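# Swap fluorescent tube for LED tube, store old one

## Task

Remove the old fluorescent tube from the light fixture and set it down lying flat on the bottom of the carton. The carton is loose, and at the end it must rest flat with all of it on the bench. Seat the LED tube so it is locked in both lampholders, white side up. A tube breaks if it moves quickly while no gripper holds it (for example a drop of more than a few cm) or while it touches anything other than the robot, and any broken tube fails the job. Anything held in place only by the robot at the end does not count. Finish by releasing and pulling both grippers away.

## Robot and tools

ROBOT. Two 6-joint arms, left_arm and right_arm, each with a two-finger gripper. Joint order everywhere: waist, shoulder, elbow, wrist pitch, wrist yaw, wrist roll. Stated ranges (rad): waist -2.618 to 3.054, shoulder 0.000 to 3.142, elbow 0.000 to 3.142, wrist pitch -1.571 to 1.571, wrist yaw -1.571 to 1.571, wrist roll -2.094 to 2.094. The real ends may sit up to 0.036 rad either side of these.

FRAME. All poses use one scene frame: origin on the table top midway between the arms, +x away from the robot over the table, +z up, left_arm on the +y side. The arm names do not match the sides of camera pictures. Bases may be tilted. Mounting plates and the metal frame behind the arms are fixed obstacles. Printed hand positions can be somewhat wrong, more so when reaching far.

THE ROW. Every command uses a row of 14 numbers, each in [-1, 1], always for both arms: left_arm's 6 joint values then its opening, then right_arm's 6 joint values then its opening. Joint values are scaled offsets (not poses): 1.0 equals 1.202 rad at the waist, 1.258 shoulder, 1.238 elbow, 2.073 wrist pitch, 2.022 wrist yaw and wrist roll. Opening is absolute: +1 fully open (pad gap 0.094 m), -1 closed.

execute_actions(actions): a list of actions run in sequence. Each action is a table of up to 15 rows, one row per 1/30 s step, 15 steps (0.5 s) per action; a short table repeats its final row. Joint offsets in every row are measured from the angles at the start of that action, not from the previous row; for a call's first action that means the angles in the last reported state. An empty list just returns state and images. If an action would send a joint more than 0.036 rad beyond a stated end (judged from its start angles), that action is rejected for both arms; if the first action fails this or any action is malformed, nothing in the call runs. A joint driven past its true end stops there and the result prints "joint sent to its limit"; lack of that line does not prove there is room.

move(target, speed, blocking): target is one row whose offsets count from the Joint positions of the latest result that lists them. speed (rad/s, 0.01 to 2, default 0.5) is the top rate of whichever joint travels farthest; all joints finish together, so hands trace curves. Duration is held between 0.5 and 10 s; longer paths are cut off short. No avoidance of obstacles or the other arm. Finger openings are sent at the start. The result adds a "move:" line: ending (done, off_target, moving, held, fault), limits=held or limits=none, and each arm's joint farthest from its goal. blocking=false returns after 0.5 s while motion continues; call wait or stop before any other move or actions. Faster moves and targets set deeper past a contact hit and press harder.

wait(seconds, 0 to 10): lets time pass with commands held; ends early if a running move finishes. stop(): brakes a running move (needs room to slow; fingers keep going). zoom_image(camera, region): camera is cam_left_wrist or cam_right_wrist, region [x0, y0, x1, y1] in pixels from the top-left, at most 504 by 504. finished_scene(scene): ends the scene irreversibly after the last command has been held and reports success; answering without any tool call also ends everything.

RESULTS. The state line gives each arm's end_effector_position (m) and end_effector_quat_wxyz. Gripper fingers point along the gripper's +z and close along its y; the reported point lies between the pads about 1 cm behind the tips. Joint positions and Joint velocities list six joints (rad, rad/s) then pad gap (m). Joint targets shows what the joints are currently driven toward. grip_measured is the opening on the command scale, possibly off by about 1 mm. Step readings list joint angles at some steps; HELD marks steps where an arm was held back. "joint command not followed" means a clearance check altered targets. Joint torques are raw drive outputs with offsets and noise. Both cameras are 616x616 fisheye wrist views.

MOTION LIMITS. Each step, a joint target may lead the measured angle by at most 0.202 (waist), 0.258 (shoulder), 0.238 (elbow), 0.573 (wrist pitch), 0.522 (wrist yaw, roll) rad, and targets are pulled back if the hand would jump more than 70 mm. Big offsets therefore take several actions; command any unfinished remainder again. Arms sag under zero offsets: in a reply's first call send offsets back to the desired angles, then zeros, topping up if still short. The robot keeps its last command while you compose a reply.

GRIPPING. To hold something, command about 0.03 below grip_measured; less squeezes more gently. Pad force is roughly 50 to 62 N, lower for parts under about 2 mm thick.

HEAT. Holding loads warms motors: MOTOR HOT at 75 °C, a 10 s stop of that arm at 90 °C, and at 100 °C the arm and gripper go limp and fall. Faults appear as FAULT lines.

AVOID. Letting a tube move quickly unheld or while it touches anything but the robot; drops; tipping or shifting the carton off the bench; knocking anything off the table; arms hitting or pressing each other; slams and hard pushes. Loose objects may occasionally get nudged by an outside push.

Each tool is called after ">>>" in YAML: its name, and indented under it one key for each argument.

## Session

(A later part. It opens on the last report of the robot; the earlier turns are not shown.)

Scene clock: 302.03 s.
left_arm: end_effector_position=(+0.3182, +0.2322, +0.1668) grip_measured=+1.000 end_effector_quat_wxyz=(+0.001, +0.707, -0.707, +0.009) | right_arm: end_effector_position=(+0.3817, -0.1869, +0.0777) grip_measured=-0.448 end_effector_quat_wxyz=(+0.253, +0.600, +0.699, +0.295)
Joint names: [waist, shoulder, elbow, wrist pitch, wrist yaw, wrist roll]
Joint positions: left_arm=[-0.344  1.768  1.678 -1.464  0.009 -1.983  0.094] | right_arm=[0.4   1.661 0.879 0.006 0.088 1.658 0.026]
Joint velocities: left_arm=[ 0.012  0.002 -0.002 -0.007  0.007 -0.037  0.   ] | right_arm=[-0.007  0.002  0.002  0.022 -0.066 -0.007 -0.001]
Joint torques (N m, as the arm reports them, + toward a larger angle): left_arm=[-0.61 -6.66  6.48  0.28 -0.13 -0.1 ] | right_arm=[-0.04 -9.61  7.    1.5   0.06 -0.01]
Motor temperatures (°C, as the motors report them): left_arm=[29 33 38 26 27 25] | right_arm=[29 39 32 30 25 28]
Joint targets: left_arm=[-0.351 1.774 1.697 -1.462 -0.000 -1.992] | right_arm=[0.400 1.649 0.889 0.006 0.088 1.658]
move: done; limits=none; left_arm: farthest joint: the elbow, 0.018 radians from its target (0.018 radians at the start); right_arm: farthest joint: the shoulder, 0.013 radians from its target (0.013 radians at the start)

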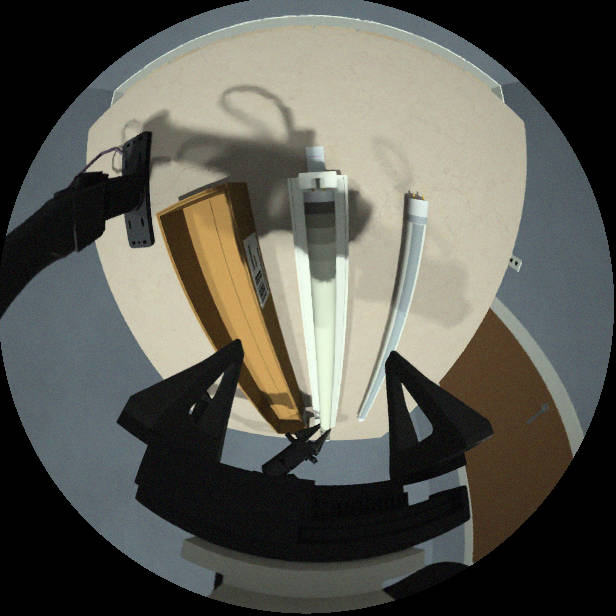

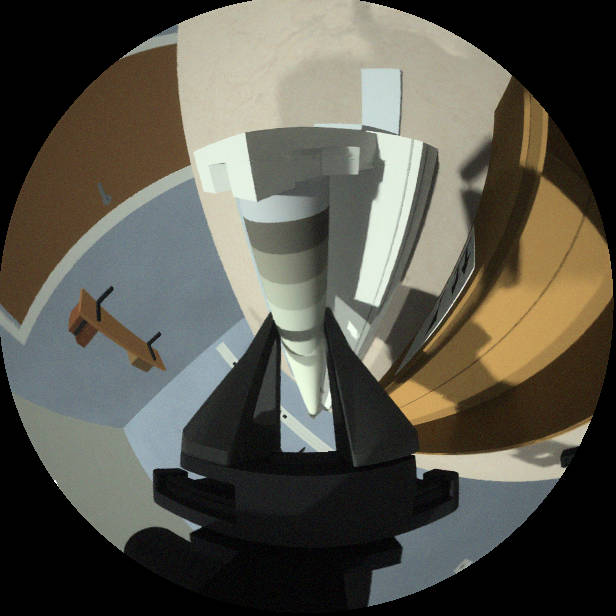

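>>> move:
  target: [-0.0058, 0.0048, 0.015, 0.001, -0.0045, -0.0045, 1, -0.02, 0.0978, 0.2795, -0.2291, -0.0223, 0.0, -0.1]
  speed: 0.45

>>> move:
  target: [-0.0058, 0.0048, 0.015, 0.001, -0.0045, -0.0045, 1, -0.0191, 0.1582, 0.3231, -0.2171, -0.0218, 0.0, -0.1]
  speed: 0.45

Scene clock: 313.67 s.
left_arm: end_effector_position=(+0.3182, +0.2322, +0.1668) grip_measured=+1.000 end_effector_quat_wxyz=(+0.001, +0.707, -0.707, +0.009) | right_arm: end_effector_position=(+0.3816, -0.1845, +0.0786) grip_measured=-0.103 end_effector_quat_wxyz=(+0.168, +0.623, +0.736, +0.204)
Joint names: [waist, shoulder, elbow, wrist pitch, wrist yaw, wrist roll]
Joint positions: left_arm=[-0.344  1.768  1.678 -1.464  0.009 -1.984  0.094] | right_arm=[ 0.387  1.775  1.192 -0.454  0.043  1.658  0.042]
Joint velocities: left_arm=[-0.002  0.012  0.007  0.007  0.022  0.051  0.   ] | right_arm=[-0.012 -0.012 -0.002  0.007  0.037 -0.037 -0.001]
Joint torques (N m, as the arm reports them, + toward a larger angle): left_arm=[-0.61 -6.66  6.47  0.27 -0.12 -0.1 ] | right_arm=[-1.11 -9.07  8.63  1.04  0.05  0.  ]
Motor temperatures (°C, as the motors report them): left_arm=[29 33 38 26 27 25] | right_arm=[29 38 33 31 25 28]
Joint targets: left_arm=[-0.351 1.774 1.697 -1.462 -0.000 -1.993] | right_arm=[0.376 1.784 1.225 -0.469 0.043 1.658]
move: off_target (right_arm); limits=none; left_arm: farthest joint: the elbow, 0.018 radians from its target (0.018 radians at the start); right_arm: farthest joint: the elbow, 0.033 radians from its target (0.346 radians at the start)

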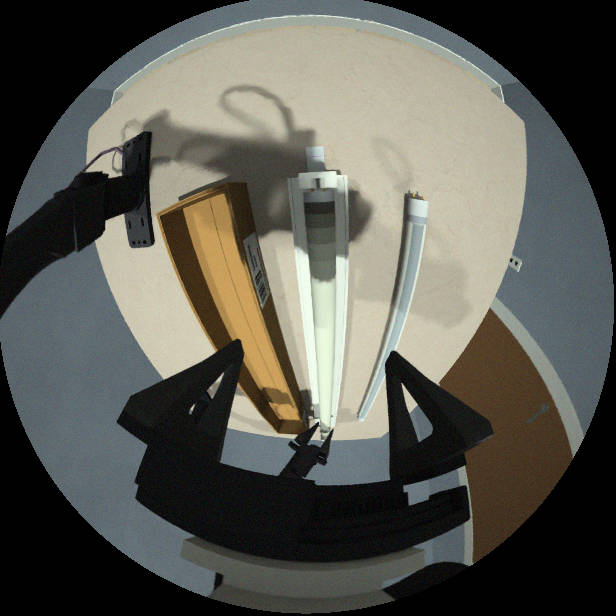

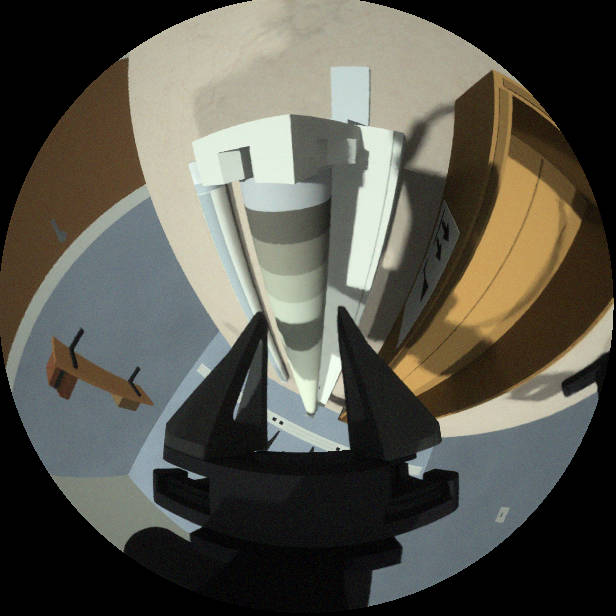

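Scene clock: 315.40 s.
left_arm: end_effector_position=(+0.3182, +0.2322, +0.1668) grip_measured=+1.000 end_effector_quat_wxyz=(+0.001, +0.707, -0.707, +0.009) | right_arm: end_effector_position=(+0.3817, -0.1818, +0.0806) grip_measured=-0.103 end_effector_quat_wxyz=(+0.079, +0.640, +0.756, +0.112)
Joint names: [waist, shoulder, elbow, wrist pitch, wrist yaw, wrist roll]
Joint positions: left_arm=[-0.344  1.768  1.678 -1.464  0.009 -1.984  0.094] | right_arm=[ 0.376  1.967  1.558 -0.885 -0.     1.658  0.042]
Joint velocities: left_arm=[-0.012  0.012 -0.012  0.037 -0.037  0.051  0.   ] | right_arm=[-0.017 -0.002  0.007 -0.051 -0.037  0.066  0.   ]
Joint torques (N m, as the arm reports them, + toward a larger angle): left_arm=[-0.62 -6.66  6.47  0.28 -0.12 -0.1 ] | right_arm=[ -0.9  -11.01   8.49   0.52   0.01  -0.02]
Motor temperatures (°C, as the motors report them): left_arm=[29 33 38 26 27 25] | right_arm=[29 38 33 31 25 28]
Joint targets: left_arm=[-0.351 1.774 1.697 -1.462 -0.000 -1.993] | right_arm=[0.365 1.974 1.592 -0.904 -0.001 1.658]
move: off_target (right_arm); limits=none; left_arm: farthest joint: the elbow, 0.018 radians from its target (0.018 radians at the start); right_arm: farthest joint: the elbow, 0.034 radians from its target (0.400 radians at the start)

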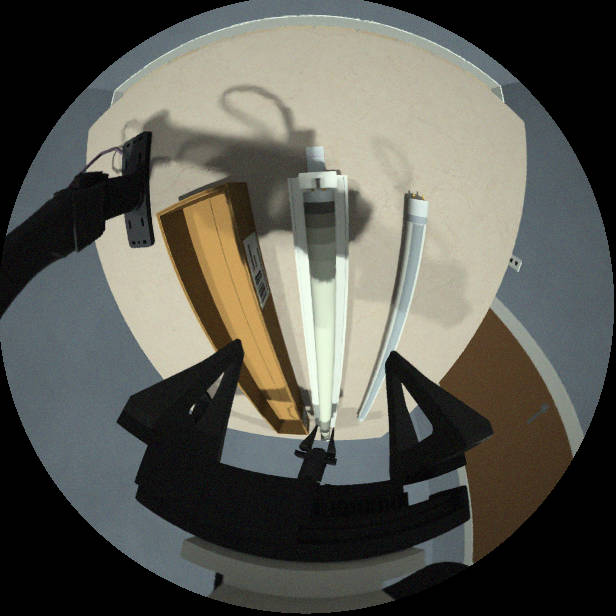

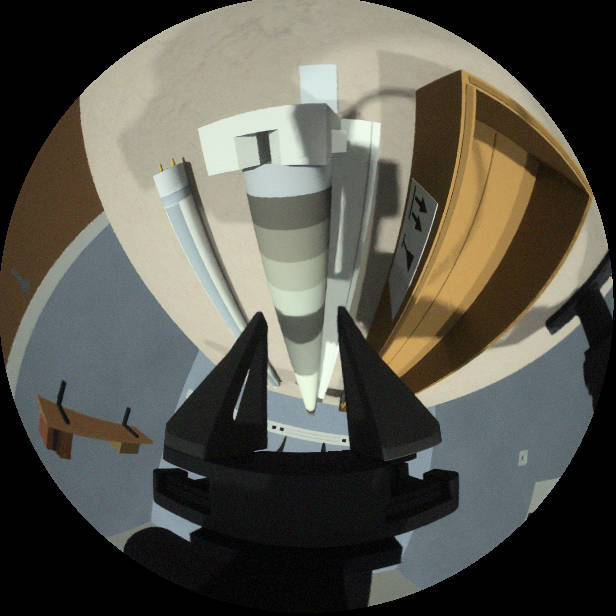

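>>> move:
  target: [-0.0058, 0.0048, 0.015, 0.001, -0.0045, -0.0045, 1, -0.0172, 0.1874, 0.3236, -0.1842, 0.0, 0.0, -0.1]
  speed: 0.45

>>> move:
  target: [-0.0058, 0.0048, 0.015, 0.001, -0.0045, -0.0045, 1, 0.0, -0.012, 0.01, -0.002, 0.0, 0.0, -0.50]
  speed: 0.1

>>> zoom_image:
  camera: "cam_left_wrist"
  region: [285, 160, 355, 230]

Scene clock: 321.07 s.
left_arm: end_effector_position=(+0.3182, +0.2322, +0.1668) grip_measured=+1.000 end_effector_quat_wxyz=(+0.001, +0.707, -0.707, +0.009) | right_arm: end_effector_position=(+0.3840, -0.1852, +0.0753) grip_measured=-0.103 end_effector_quat_wxyz=(+0.013, +0.650, +0.759, +0.021)
Joint names: [waist, shoulder, elbow, wrist pitch, wrist yaw, wrist roll]
Joint positions: left_arm=[-0.344  1.768  1.678 -1.464  0.009 -1.984  0.094] | right_arm=[ 0.365  2.2    1.925 -1.246 -0.004  1.658  0.042]
Joint velocities: left_arm=[-0.027  0.007  0.002 -0.007 -0.007 -0.037  0.   ] | right_arm=[-0.012 -0.002 -0.012 -0.007  0.022  0.007 -0.001]
Joint torques (N m, as the arm reports them, + toward a larger angle): left_arm=[-0.63 -6.66  6.47  0.27 -0.12 -0.1 ] | right_arm=[ -0.99 -13.15   8.33   0.05   0.09   0.  ]
Motor temperatures (°C, as the motors report them): left_arm=[29 33 38 26 27 25] | right_arm=[29 38 34 30 25 28]
Joint targets: left_arm=[-0.351 1.774 1.697 -1.462 -0.000 -1.993] | right_arm=[0.355 2.203 1.959 -1.267 -0.000 1.658]
move: off_target (right_arm); limits=none; left_arm: farthest joint: the elbow, 0.018 radians from its target (0.018 radians at the start); right_arm: farthest joint: the elbow, 0.034 radians from its target (0.401 radians at the start)

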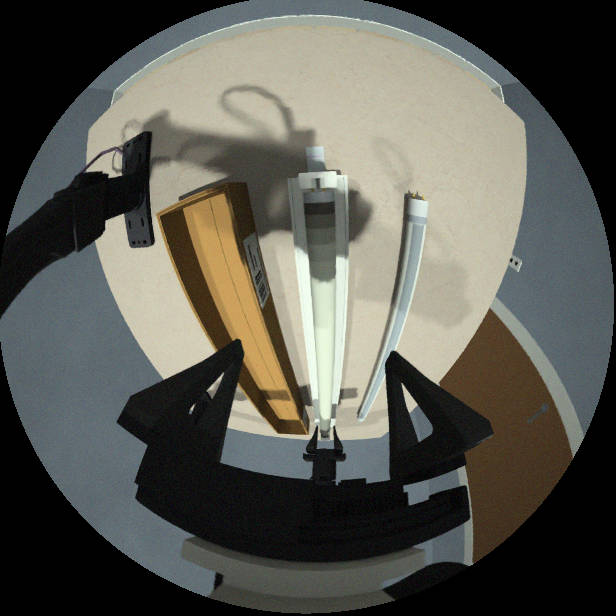

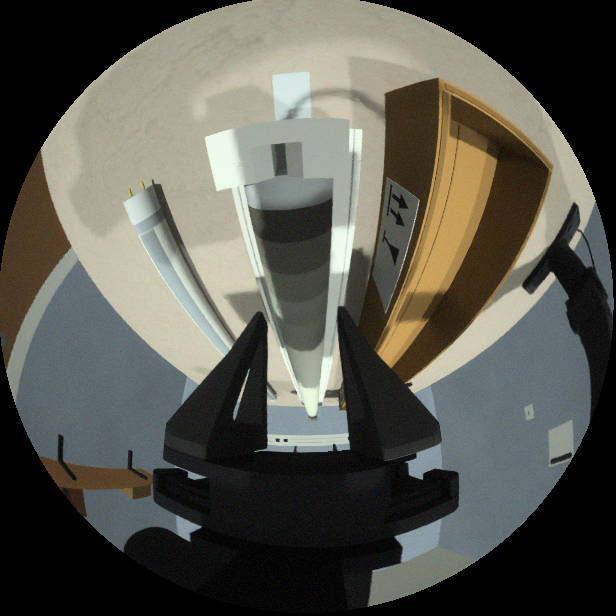

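Scene clock: 321.77 s.
left_arm: end_effector_position=(+0.3182, +0.2322, +0.1668) grip_measured=+1.000 end_effector_quat_wxyz=(+0.001, +0.707, -0.707, +0.009) | right_arm: end_effector_position=(+0.3838, -0.1852, +0.0753) grip_measured=-0.470 end_effector_quat_wxyz=(+0.013, +0.650, +0.759, +0.021)
Joint names: [waist, shoulder, elbow, wrist pitch, wrist yaw, wrist roll]
Joint positions: left_arm=[-0.344  1.768  1.678 -1.464  0.009 -1.984  0.094] | right_arm=[ 0.365  2.2    1.925 -1.247 -0.004  1.659  0.025]
Joint velocities: left_arm=[-0.007 -0.007 -0.007 -0.007  0.007 -0.051  0.   ] | right_arm=[ 0.007  0.007 -0.007 -0.022 -0.007 -0.007 -0.001]
Joint torques (N m, as the arm reports them, + toward a larger angle): left_arm=[-0.61 -6.67  6.46  0.27 -0.12 -0.1 ] | right_arm=[ -0.07 -14.82   6.77   0.26   0.03  -0.05]
Motor temperatures (°C, as the motors report them): left_arm=[29 33 38 26 27 25] | right_arm=[29 38 34 30 25 28]
Joint targets: left_arm=[-0.351 1.774 1.697 -1.462 -0.000 -1.993] | right_arm=[0.365 2.185 1.937 -1.250 -0.004 1.658]
move: done; limits=none; left_arm: farthest joint: the elbow, 0.018 radians from its target (0.018 radians at the start); right_arm: farthest joint: the shoulder, 0.015 radians from its target (0.015 radians at the start)

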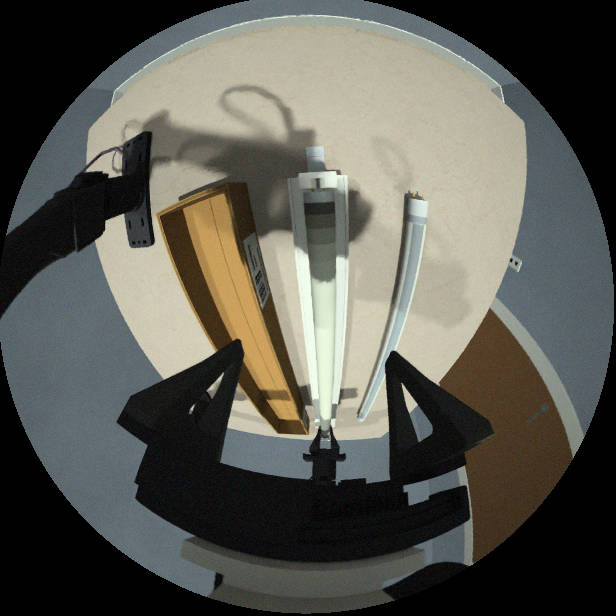

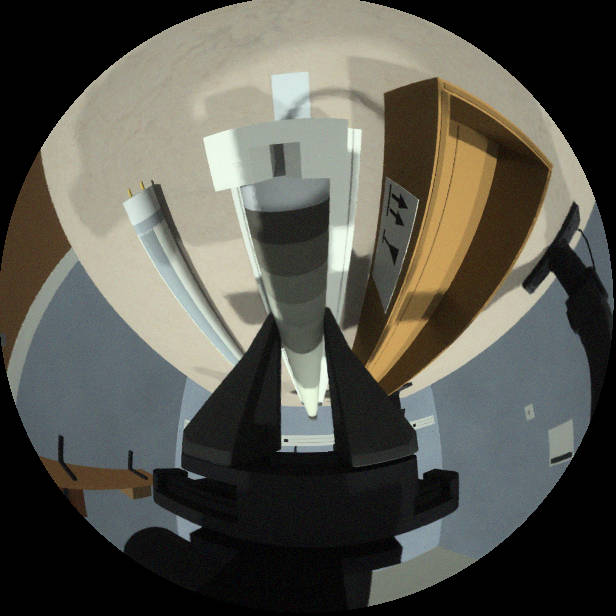

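Region (285, 160, 355, 230) of cam_left_wrist's 616x616 image, scaled by 7.200, with more detail than that image has.

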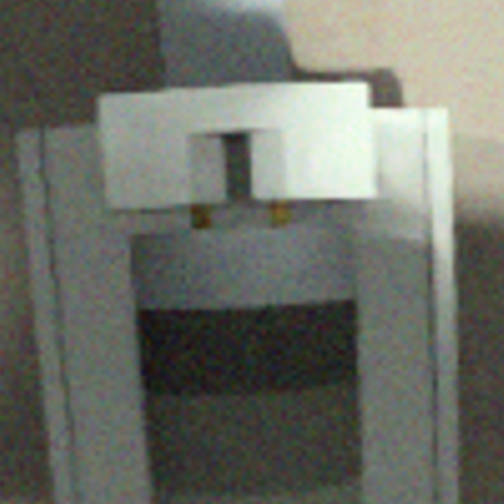

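>>> move:
  target: [-0.0058, 0.0048, 0.015, 0.001, -0.0045, -0.0045, 1, 0.0141, -0.2019, -0.3053, 0.1823, 0.0163, 0.003, -0.50]
  speed: 0.45

>>> move:
  target: [-0.0058, 0.0048, 0.015, 0.001, -0.0045, -0.0045, 1, 0.0183, -0.1820, -0.3069, 0.2137, 0.0208, 0.0, -0.50]
  speed: 0.45

>>> zoom_image:
  camera: "cam_left_wrist"
  region: [285, 160, 355, 230]

Scene clock: 334.70 s.
left_arm: end_effector_position=(+0.3182, +0.2322, +0.1668) grip_measured=+1.000 end_effector_quat_wxyz=(+0.001, +0.707, -0.707, +0.009) | right_arm: end_effector_position=(+0.3833, -0.1853, +0.0762) grip_measured=-0.470 end_effector_quat_wxyz=(+0.082, +0.645, +0.752, +0.106)
Joint names: [waist, shoulder, elbow, wrist pitch, wrist yaw, wrist roll]
Joint positions: left_arm=[-0.344  1.768  1.678 -1.464  0.009 -1.984  0.094] | right_arm=[ 0.372  1.98   1.561 -0.884  0.013  1.666  0.025]
Joint velocities: left_arm=[ 0.007  0.012  0.002  0.022 -0.007 -0.022  0.   ] | right_arm=[ 0.017  0.012 -0.002 -0.007 -0.051 -0.022 -0.   ]
Joint torques (N m, as the arm reports them, + toward a larger angle): left_arm=[-0.63 -6.68  6.48  0.27 -0.12 -0.1 ] | right_arm=[  1.03 -14.87   5.33   0.84   0.22  -0.01]
Motor temperatures (°C, as the motors report them): left_arm=[29 33 38 26 27 25] | right_arm=[29 40 33 30 25 28]
Joint targets: left_arm=[-0.351 1.774 1.697 -1.462 -0.000 -1.993] | right_arm=[0.382 1.945 1.547 -0.869 0.029 1.665]
move: off_target (right_arm); limits=none; left_arm: farthest joint: the elbow, 0.018 radians from its target (0.018 radians at the start); right_arm: farthest joint: the shoulder, 0.034 radians from its target (0.254 radians at the start)

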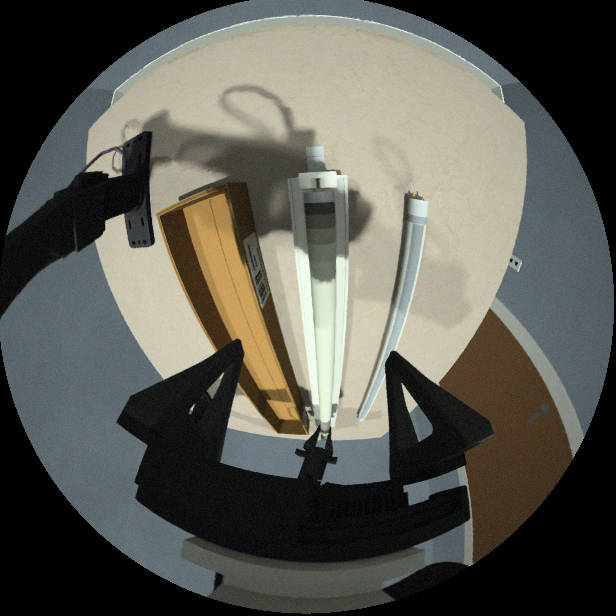

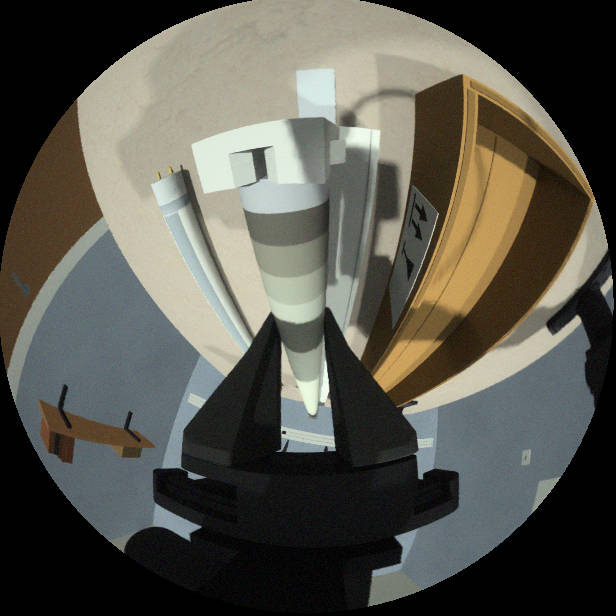

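Scene clock: 336.13 s.
left_arm: end_effector_position=(+0.3182, +0.2322, +0.1668) grip_measured=+1.000 end_effector_quat_wxyz=(+0.001, +0.707, -0.707, +0.009) | right_arm: end_effector_position=(+0.3821, -0.1854, +0.0776) grip_measured=-0.470 end_effector_quat_wxyz=(+0.165, +0.628, +0.733, +0.202)
Joint names: [waist, shoulder, elbow, wrist pitch, wrist yaw, wrist roll]
Joint positions: left_arm=[-0.344  1.768  1.678 -1.464  0.009 -1.984  0.094] | right_arm=[ 0.384  1.782  1.2   -0.462  0.042  1.666  0.025]
Joint velocities: left_arm=[ 0.012 -0.022  0.007 -0.022  0.007  0.051  0.   ] | right_arm=[-0.017 -0.027 -0.002  0.066  0.022  0.037  0.001]
Joint torques (N m, as the arm reports them, + toward a larger angle): left_arm=[-0.63 -6.67  6.47  0.27 -0.12 -0.1 ] | right_arm=[  0.98 -12.52   5.09   1.39   0.17   0.02]
Motor temperatures (°C, as the motors report them): left_arm=[29 33 38 26 27 25] | right_arm=[29 40 33 30 25 28]
Joint targets: left_arm=[-0.351 1.774 1.697 -1.462 -0.000 -1.993] | right_arm=[0.394 1.752 1.181 -0.441 0.055 1.666]
move: off_target (right_arm); limits=none; left_arm: farthest joint: the elbow, 0.018 radians from its target (0.018 radians at the start); right_arm: farthest joint: the shoulder, 0.030 radians from its target (0.229 radians at the start)

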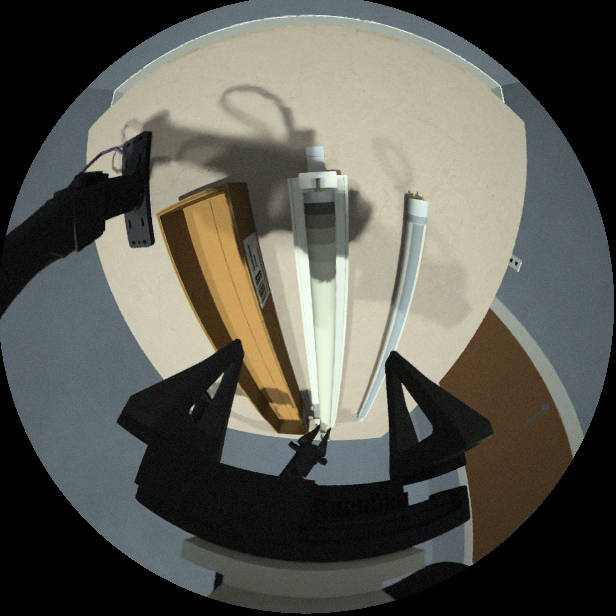

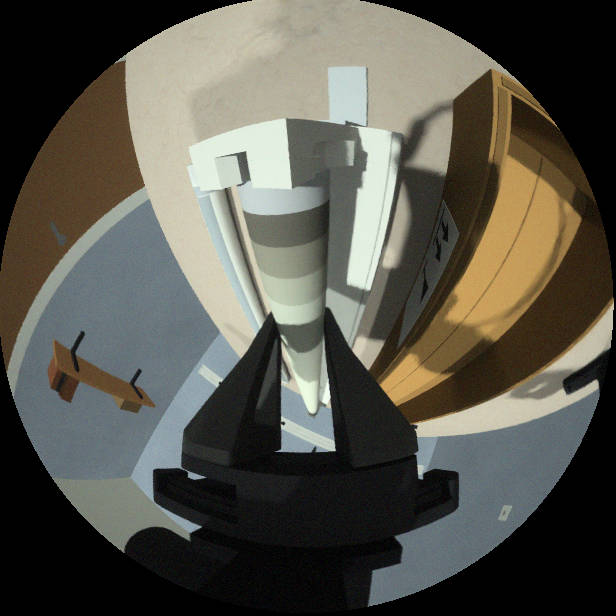

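Region (285, 160, 355, 230) of cam_left_wrist's 616x616 image, scaled by 7.200, with more detail than that image has.

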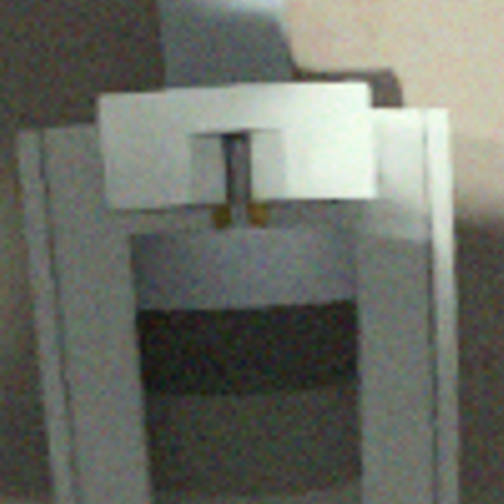

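>>> move:
  target: [-0.0058, 0.0048, 0.015, 0.001, -0.0045, -0.0045, 1, 0.0233, -0.1331, -0.3522, 0.3187, 0.0287, -0.0094, -0.50]
  speed: 0.45

>>> zoom_image:
  camera: "cam_left_wrist"
  region: [285, 160, 355, 230]

Scene clock: 352.37 s.
left_arm: end_effector_position=(+0.3182, +0.2322, +0.1668) grip_measured=+1.000 end_effector_quat_wxyz=(+0.001, +0.707, -0.707, +0.009) | right_arm: end_effector_position=(+0.3804, -0.1857, +0.0786) grip_measured=-0.470 end_effector_quat_wxyz=(+0.277, +0.586, +0.686, +0.331)
Joint names: [waist, shoulder, elbow, wrist pitch, wrist yaw, wrist roll]
Joint positions: left_arm=[-0.344  1.768  1.678 -1.464  0.009 -1.984  0.094] | right_arm=[0.405 1.641 0.777 0.183 0.09  1.653 0.025]
Joint velocities: left_arm=[ 0.002 -0.007  0.007  0.007  0.066  0.037  0.   ] | right_arm=[-0.027  0.007 -0.017 -0.022 -0.051 -0.037 -0.   ]
Joint torques (N m, as the arm reports them, + toward a larger angle): left_arm=[-0.62 -6.67  6.47  0.28 -0.13 -0.1 ] | right_arm=[  0.55 -10.47   5.27   1.76   0.19  -0.1 ]
Motor temperatures (°C, as the motors report them): left_arm=[29 33 39 26 27 25] | right_arm=[29 40 33 31 25 28]
Joint targets: left_arm=[-0.351 1.774 1.697 -1.462 -0.000 -1.993] | right_arm=[0.412 1.614 0.764 0.199 0.100 1.647]
move: off_target (right_arm); limits=none; left_arm: farthest joint: the elbow, 0.018 radians from its target (0.018 radians at the start); right_arm: farthest joint: the shoulder, 0.026 radians from its target (0.167 radians at the start)

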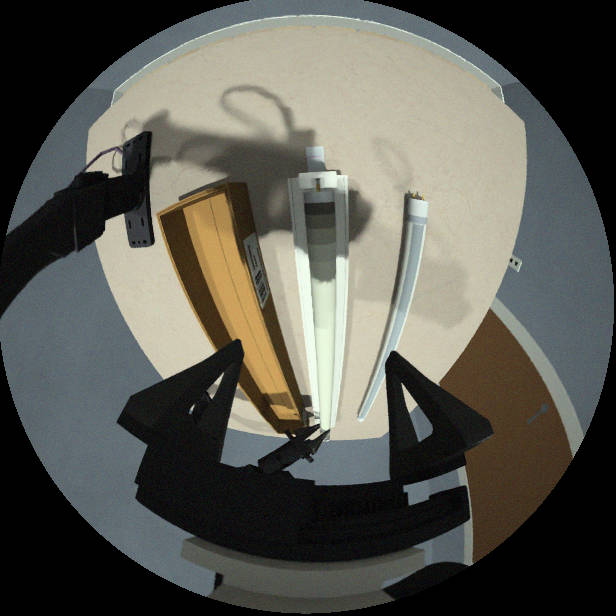

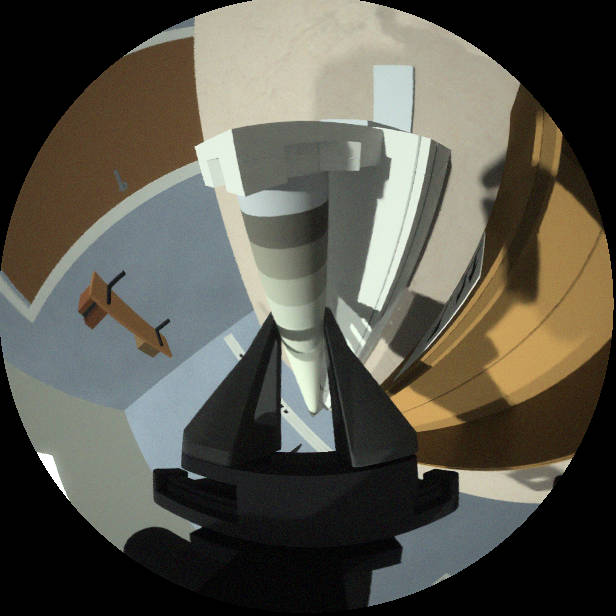

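Region (285, 160, 355, 230) of cam_left_wrist's 616x616 image, scaled by 7.200, with more detail than that image has.

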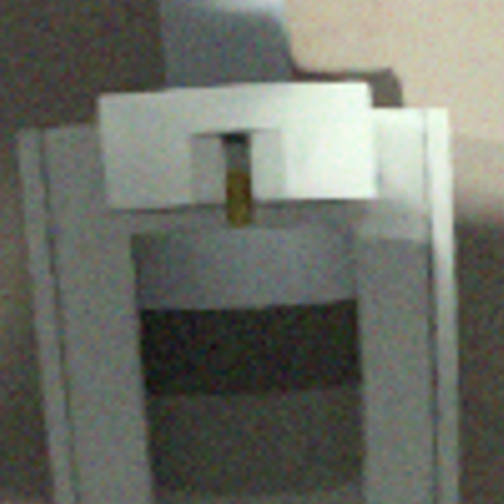

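>>> move:
  target: [-0.0058, 0.0048, 0.015, 0.001, -0.0045, 0.8, 0.0, 0.0, -0.010, 0.008, 0.0, 0.0, 0.0, -0.1]
  speed: 1.3

Scene clock: 379.33 s.
left_arm: end_effector_position=(+0.3182, +0.2322, +0.1668) grip_measured=+0.003 end_effector_quat_wxyz=(+0.006, +0.019, +1.000, -0.007) | right_arm: end_effector_position=(+0.3803, -0.1857, +0.0785) grip_measured=-0.103 end_effector_quat_wxyz=(+0.277, +0.586, +0.686, +0.331)
Joint names: [waist, shoulder, elbow, wrist pitch, wrist yaw, wrist roll]
Joint positions: left_arm=[-0.344  1.768  1.678 -1.464  0.009 -0.376  0.047] | right_arm=[0.405 1.641 0.777 0.183 0.09  1.653 0.042]
Joint velocities: left_arm=[ 0.007  0.007  0.002 -0.095 -0.051 -0.051  0.001] | right_arm=[-0.012 -0.002 -0.017  0.066 -0.051 -0.066  0.001]
Joint torques (N m, as the arm reports them, + toward a larger angle): left_arm=[-0.63 -6.67  6.48  0.28 -0.12  0.09] | right_arm=[ 0.14 -9.27  6.94  1.58  0.05  0.  ]
Motor temperatures (°C, as the motors report them): left_arm=[29 34 39 26 27 25] | right_arm=[29 38 32 33 25 28]
Joint targets: left_arm=[-0.351 1.774 1.697 -1.462 -0.000 -0.367] | right_arm=[0.405 1.628 0.787 0.183 0.090 1.653]
move: done; limits=none; left_arm: farthest joint: the elbow, 0.018 radians from its target (0.018 radians at the start); right_arm: farthest joint: the shoulder, 0.012 radians from its target (0.012 radians at the start)

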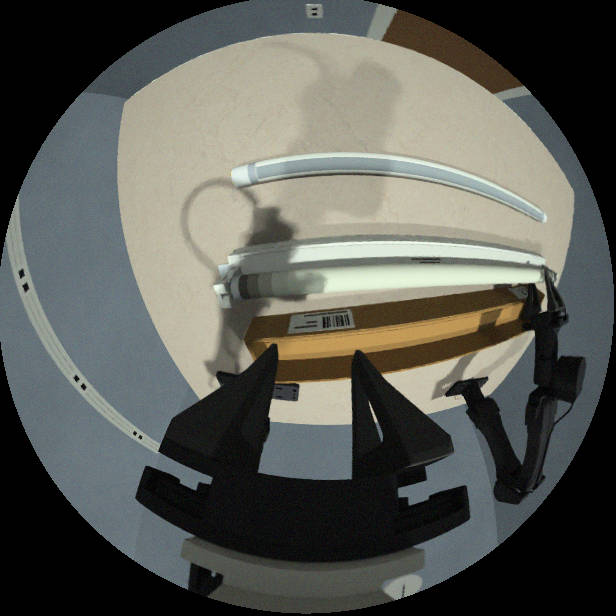

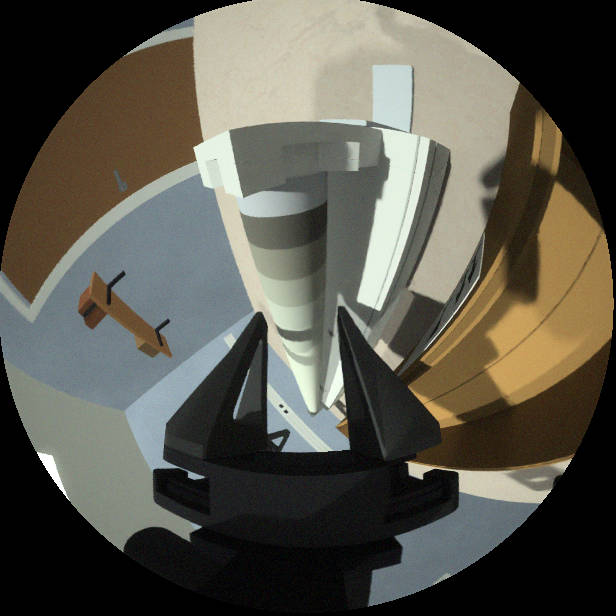

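>>> move:
  target: [-0.025, 0.0556, -0.1284, 0.0941, -0.0089, 0.679, 0.0, -0.025, 0.1153, 0.3619, -0.3136, -0.0198, 0.003, -0.1]
  speed: 0.9

Scene clock: 388.30 s.
left_arm: end_effector_position=(+0.3283, +0.2221, +0.1100) grip_measured=+0.003 end_effector_quat_wxyz=(-0.003, +0.653, +0.758, +0.001) | right_arm: end_effector_position=(+0.3823, -0.1863, +0.0785) grip_measured=-0.103 end_effector_quat_wxyz=(+0.172, +0.623, +0.736, +0.202)
Joint names: [waist, shoulder, elbow, wrist pitch, wrist yaw, wrist roll]
Joint positions: left_arm=[-0.366  1.833  1.532 -1.276 -0.004  0.987  0.047] | right_arm=[ 0.386  1.775  1.192 -0.453  0.05   1.653  0.042]
Joint velocities: left_arm=[-0.002  0.002 -0.002 -0.037  0.037 -0.022  0.   ] | right_arm=[-0.007  0.022 -0.007  0.022  0.037  0.022 -0.   ]
Joint torques (N m, as the arm reports them, + toward a larger angle): left_arm=[-0.78 -7.33  4.03  0.28 -0.08  0.08] | right_arm=[-1.03 -8.92  8.74  1.    0.07  0.05]
Motor temperatures (°C, as the motors report them): left_arm=[29 34 39 26 27 25] | right_arm=[29 38 33 33 25 28]
Joint targets: left_arm=[-0.375 1.838 1.519 -1.269 -0.009 0.996] | right_arm=[0.375 1.786 1.225 -0.467 0.050 1.659]
move: off_target (right_arm); limits=none; left_arm: farthest joint: the elbow, 0.013 radians from its target (0.159 radians at the start); right_arm: farthest joint: the elbow, 0.033 radians from its target (0.448 radians at the start)

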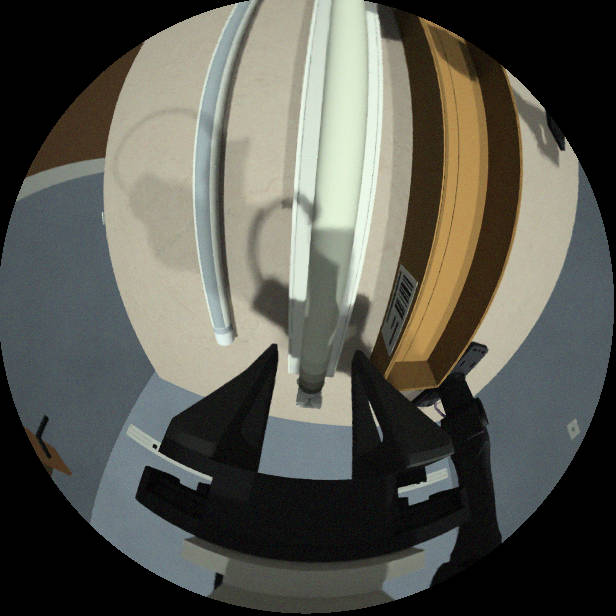

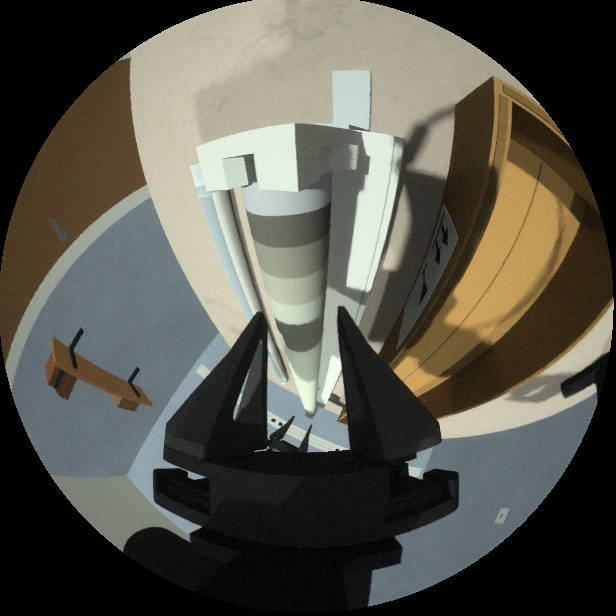

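>>> move:
  target: [0.0, 0.0127, -0.1111, 0.0718, 0.0, 0.0143, 0.0, -0.02, 0.1661, 0.3239, -0.2156, -0.0173, 0.005, -0.1]
  speed: 0.45

>>> zoom_image:
  camera: "cam_left_wrist"
  region: [230, 300, 400, 470]

Scene clock: 403.47 s.
left_arm: end_effector_position=(+0.3284, +0.2221, +0.0756) grip_measured=+0.003 end_effector_quat_wxyz=(+0.000, +0.660, +0.751, +0.002) | right_arm: end_effector_position=(+0.3834, -0.1855, +0.0767) grip_measured=-0.103 end_effector_quat_wxyz=(+0.084, +0.641, +0.755, +0.105)
Joint names: [waist, shoulder, elbow, wrist pitch, wrist yaw, wrist roll]
Joint positions: left_arm=[-0.366  1.843  1.408 -1.135 -0.004  1.007  0.047] | right_arm=[ 0.373  1.978  1.559 -0.881  0.016  1.656  0.042]
Joint velocities: left_arm=[ 0.022 -0.007 -0.017  0.081 -0.022  0.007 -0.   ] | right_arm=[-0.032  0.012  0.002 -0.022 -0.007 -0.066 -0.001]
Joint torques (N m, as the arm reports them, + toward a larger angle): left_arm=[ 0.06 -7.37  3.98  0.28 -0.03  0.09] | right_arm=[ -0.88 -11.07   8.37   0.49   0.07   0.05]
Motor temperatures (°C, as the motors report them): left_arm=[29 34 37 26 27 25] | right_arm=[29 38 35 32 25 28]
Joint targets: left_arm=[-0.366 1.849 1.395 -1.127 -0.003 1.016] | right_arm=[0.362 1.984 1.592 -0.900 0.015 1.663]
move: off_target (right_arm); limits=none; left_arm: farthest joint: the elbow, 0.014 radians from its target (0.138 radians at the start); right_arm: farthest joint: the elbow, 0.034 radians from its target (0.401 radians at the start)

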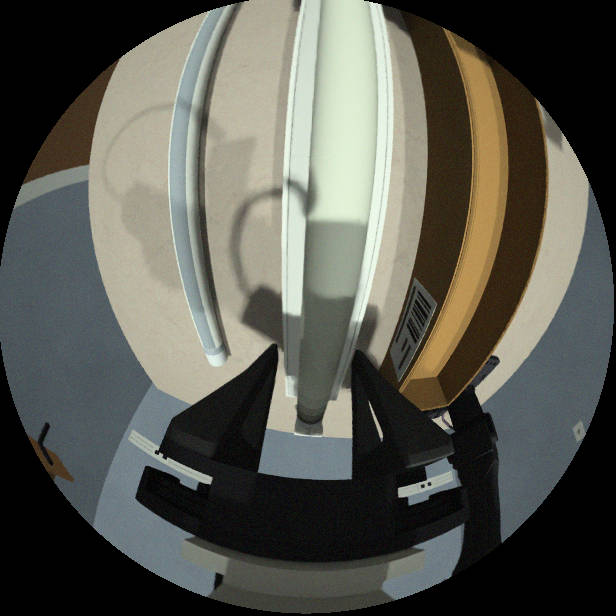

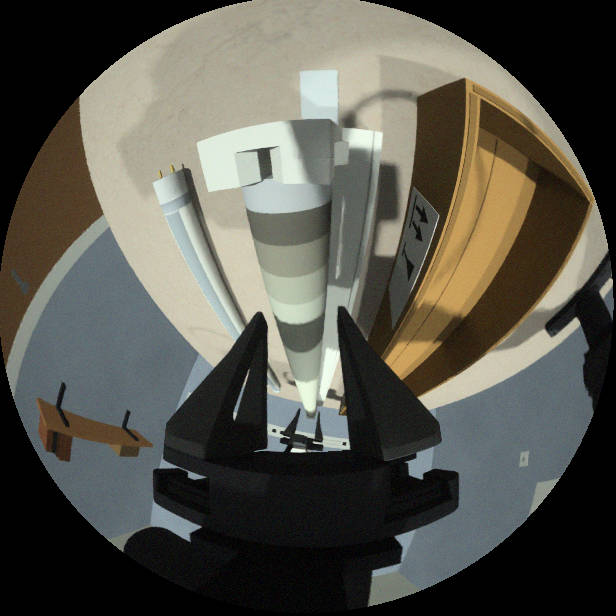

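Region (230, 300, 400, 470) of cam_left_wrist's 616x616 image, scaled by 2.965, with more detail than that image has.

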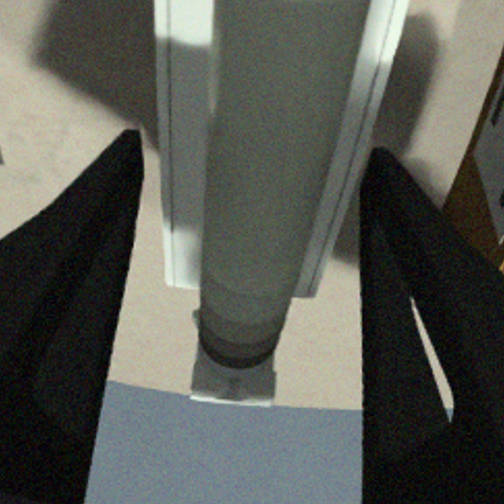

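>>> move:
  target: [0.0, 0.0095, -0.021, 0.0, 0.0, 0.0, -0.1, -0.0158, 0.1804, 0.3231, -0.1867, -0.008, 0.0, -0.1]
  speed: 0.45

>>> zoom_image:
  camera: "cam_left_wrist"
  region: [230, 300, 400, 470]

>>> zoom_image:
  camera: "cam_right_wrist"
  region: [210, 100, 370, 260]

Scene clock: 415.63 s.
left_arm: end_effector_position=(+0.3254, +0.2235, +0.0726) grip_measured=-0.098 end_effector_quat_wxyz=(-0.005, +0.660, +0.751, +0.000) | right_arm: end_effector_position=(+0.3839, -0.1863, +0.0746) grip_measured=-0.103 end_effector_quat_wxyz=(+0.013, +0.650, +0.760, +0.019)
Joint names: [waist, shoulder, elbow, wrist pitch, wrist yaw, wrist roll]
Joint positions: left_arm=[-0.366  1.843  1.396 -1.133 -0.004  1.007  0.042] | right_arm=[ 0.364  2.201  1.925 -1.247 -0.001  1.656  0.042]
Joint velocities: left_arm=[-0.017 -0.002 -0.012 -0.066  0.007 -0.022  0.001] | right_arm=[ 0.012  0.002 -0.002 -0.066 -0.007 -0.007 -0.002]
Joint torques (N m, as the arm reports them, + toward a larger angle): left_arm=[ 0.06 -6.78  3.94  0.18 -0.03 -0.01] | right_arm=[ -0.81 -13.05   8.15   0.07   0.05  -0.03]
Motor temperatures (°C, as the motors report them): left_arm=[29 35 37 26 27 25] | right_arm=[29 38 35 31 25 28]
Joint targets: left_arm=[-0.366 1.855 1.383 -1.134 -0.004 1.007] | right_arm=[0.354 2.205 1.959 -1.268 -0.001 1.656]
move: off_target (right_arm); limits=none; left_arm: farthest joint: the elbow, 0.014 radians from its target (0.026 radians at the start); right_arm: farthest joint: the elbow, 0.034 radians from its target (0.400 radians at the start)

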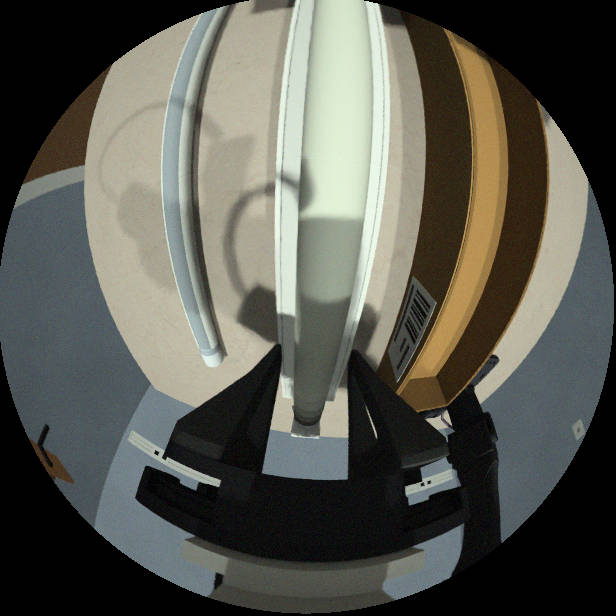

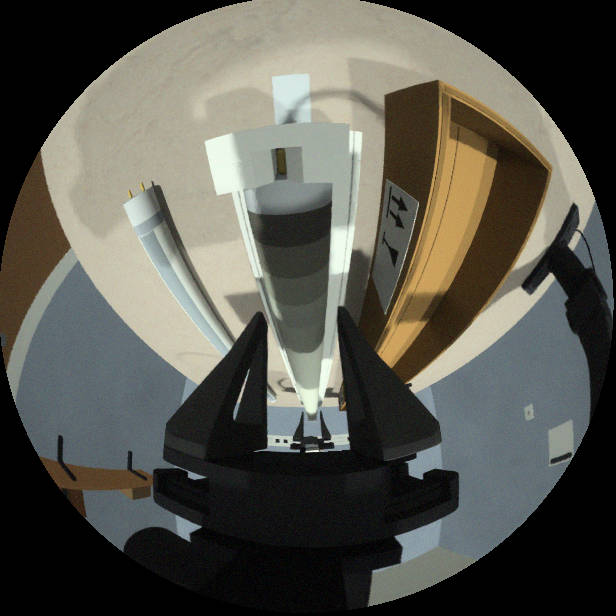

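Region (230, 300, 400, 470) of cam_left_wrist's 616x616 image, scaled by 2.965, with more detail than that image has.

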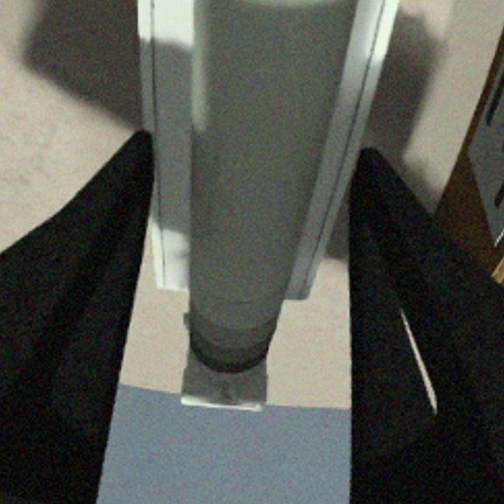

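Region (210, 100, 370, 260) of cam_right_wrist's 616x616 image, scaled by 3.150, with more detail than that image has.

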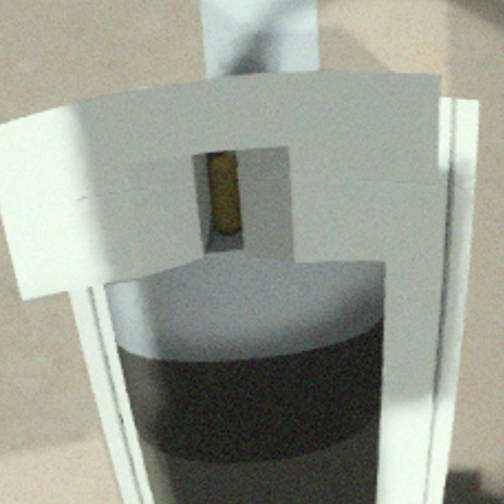

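>>> move:
  target: [0.0, -0.005, 0.008, 0.0, 0.0, 0.0, -0.50, 0.0, -0.012, 0.01, -0.002, 0.0, 0.0, -0.50]
  speed: 0.1

Scene clock: 419.37 s.
left_arm: end_effector_position=(+0.3254, +0.2235, +0.0726) grip_measured=-0.482 end_effector_quat_wxyz=(-0.005, +0.660, +0.751, +0.000) | right_arm: end_effector_position=(+0.3836, -0.1863, +0.0746) grip_measured=-0.470 end_effector_quat_wxyz=(+0.013, +0.650, +0.759, +0.019)
Joint names: [waist, shoulder, elbow, wrist pitch, wrist yaw, wrist roll]
Joint positions: left_arm=[-0.366  1.843  1.396 -1.133 -0.004  1.007  0.024] | right_arm=[ 0.364  2.201  1.925 -1.249 -0.001  1.658  0.025]
Joint velocities: left_arm=[-0.007 -0.012 -0.012 -0.022 -0.051  0.007 -0.   ] | right_arm=[-0.007  0.007 -0.002 -0.037  0.022 -0.022 -0.   ]
Joint torques (N m, as the arm reports them, + toward a larger angle): left_arm=[ 0.07 -8.32  5.78  0.18 -0.03 -0.01] | right_arm=[  0.12 -14.84   6.86   0.28   0.08  -0.03]
Motor temperatures (°C, as the motors report them): left_arm=[29 35 37 26 27 25] | right_arm=[29 39 35 31 25 28]
Joint targets: left_arm=[-0.366 1.837 1.406 -1.133 -0.004 1.007] | right_arm=[0.364 2.186 1.937 -1.251 -0.001 1.656]
move: done; limits=none; left_arm: farthest joint: the elbow, 0.010 radians from its target (0.010 radians at the start); right_arm: farthest joint: the shoulder, 0.015 radians from its target (0.015 radians at the start)

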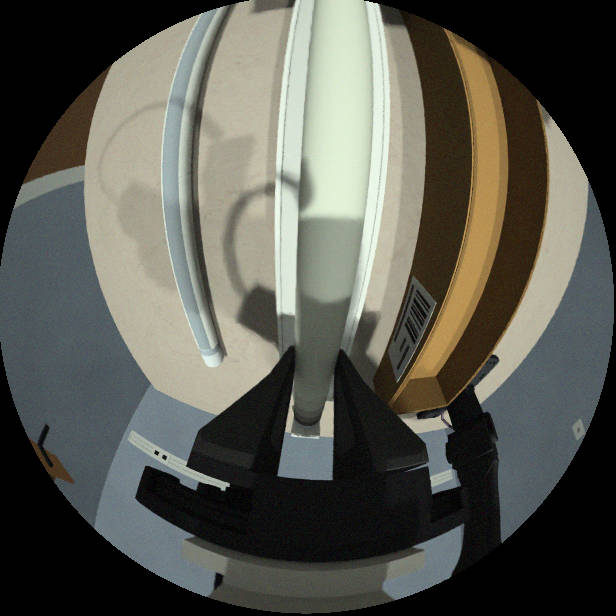

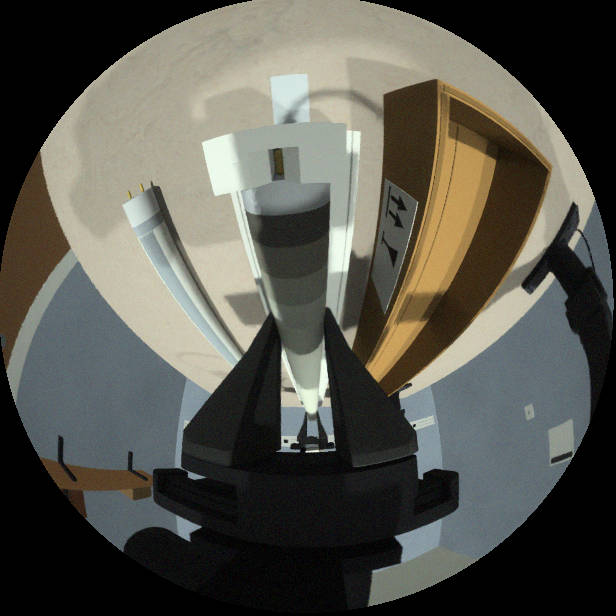

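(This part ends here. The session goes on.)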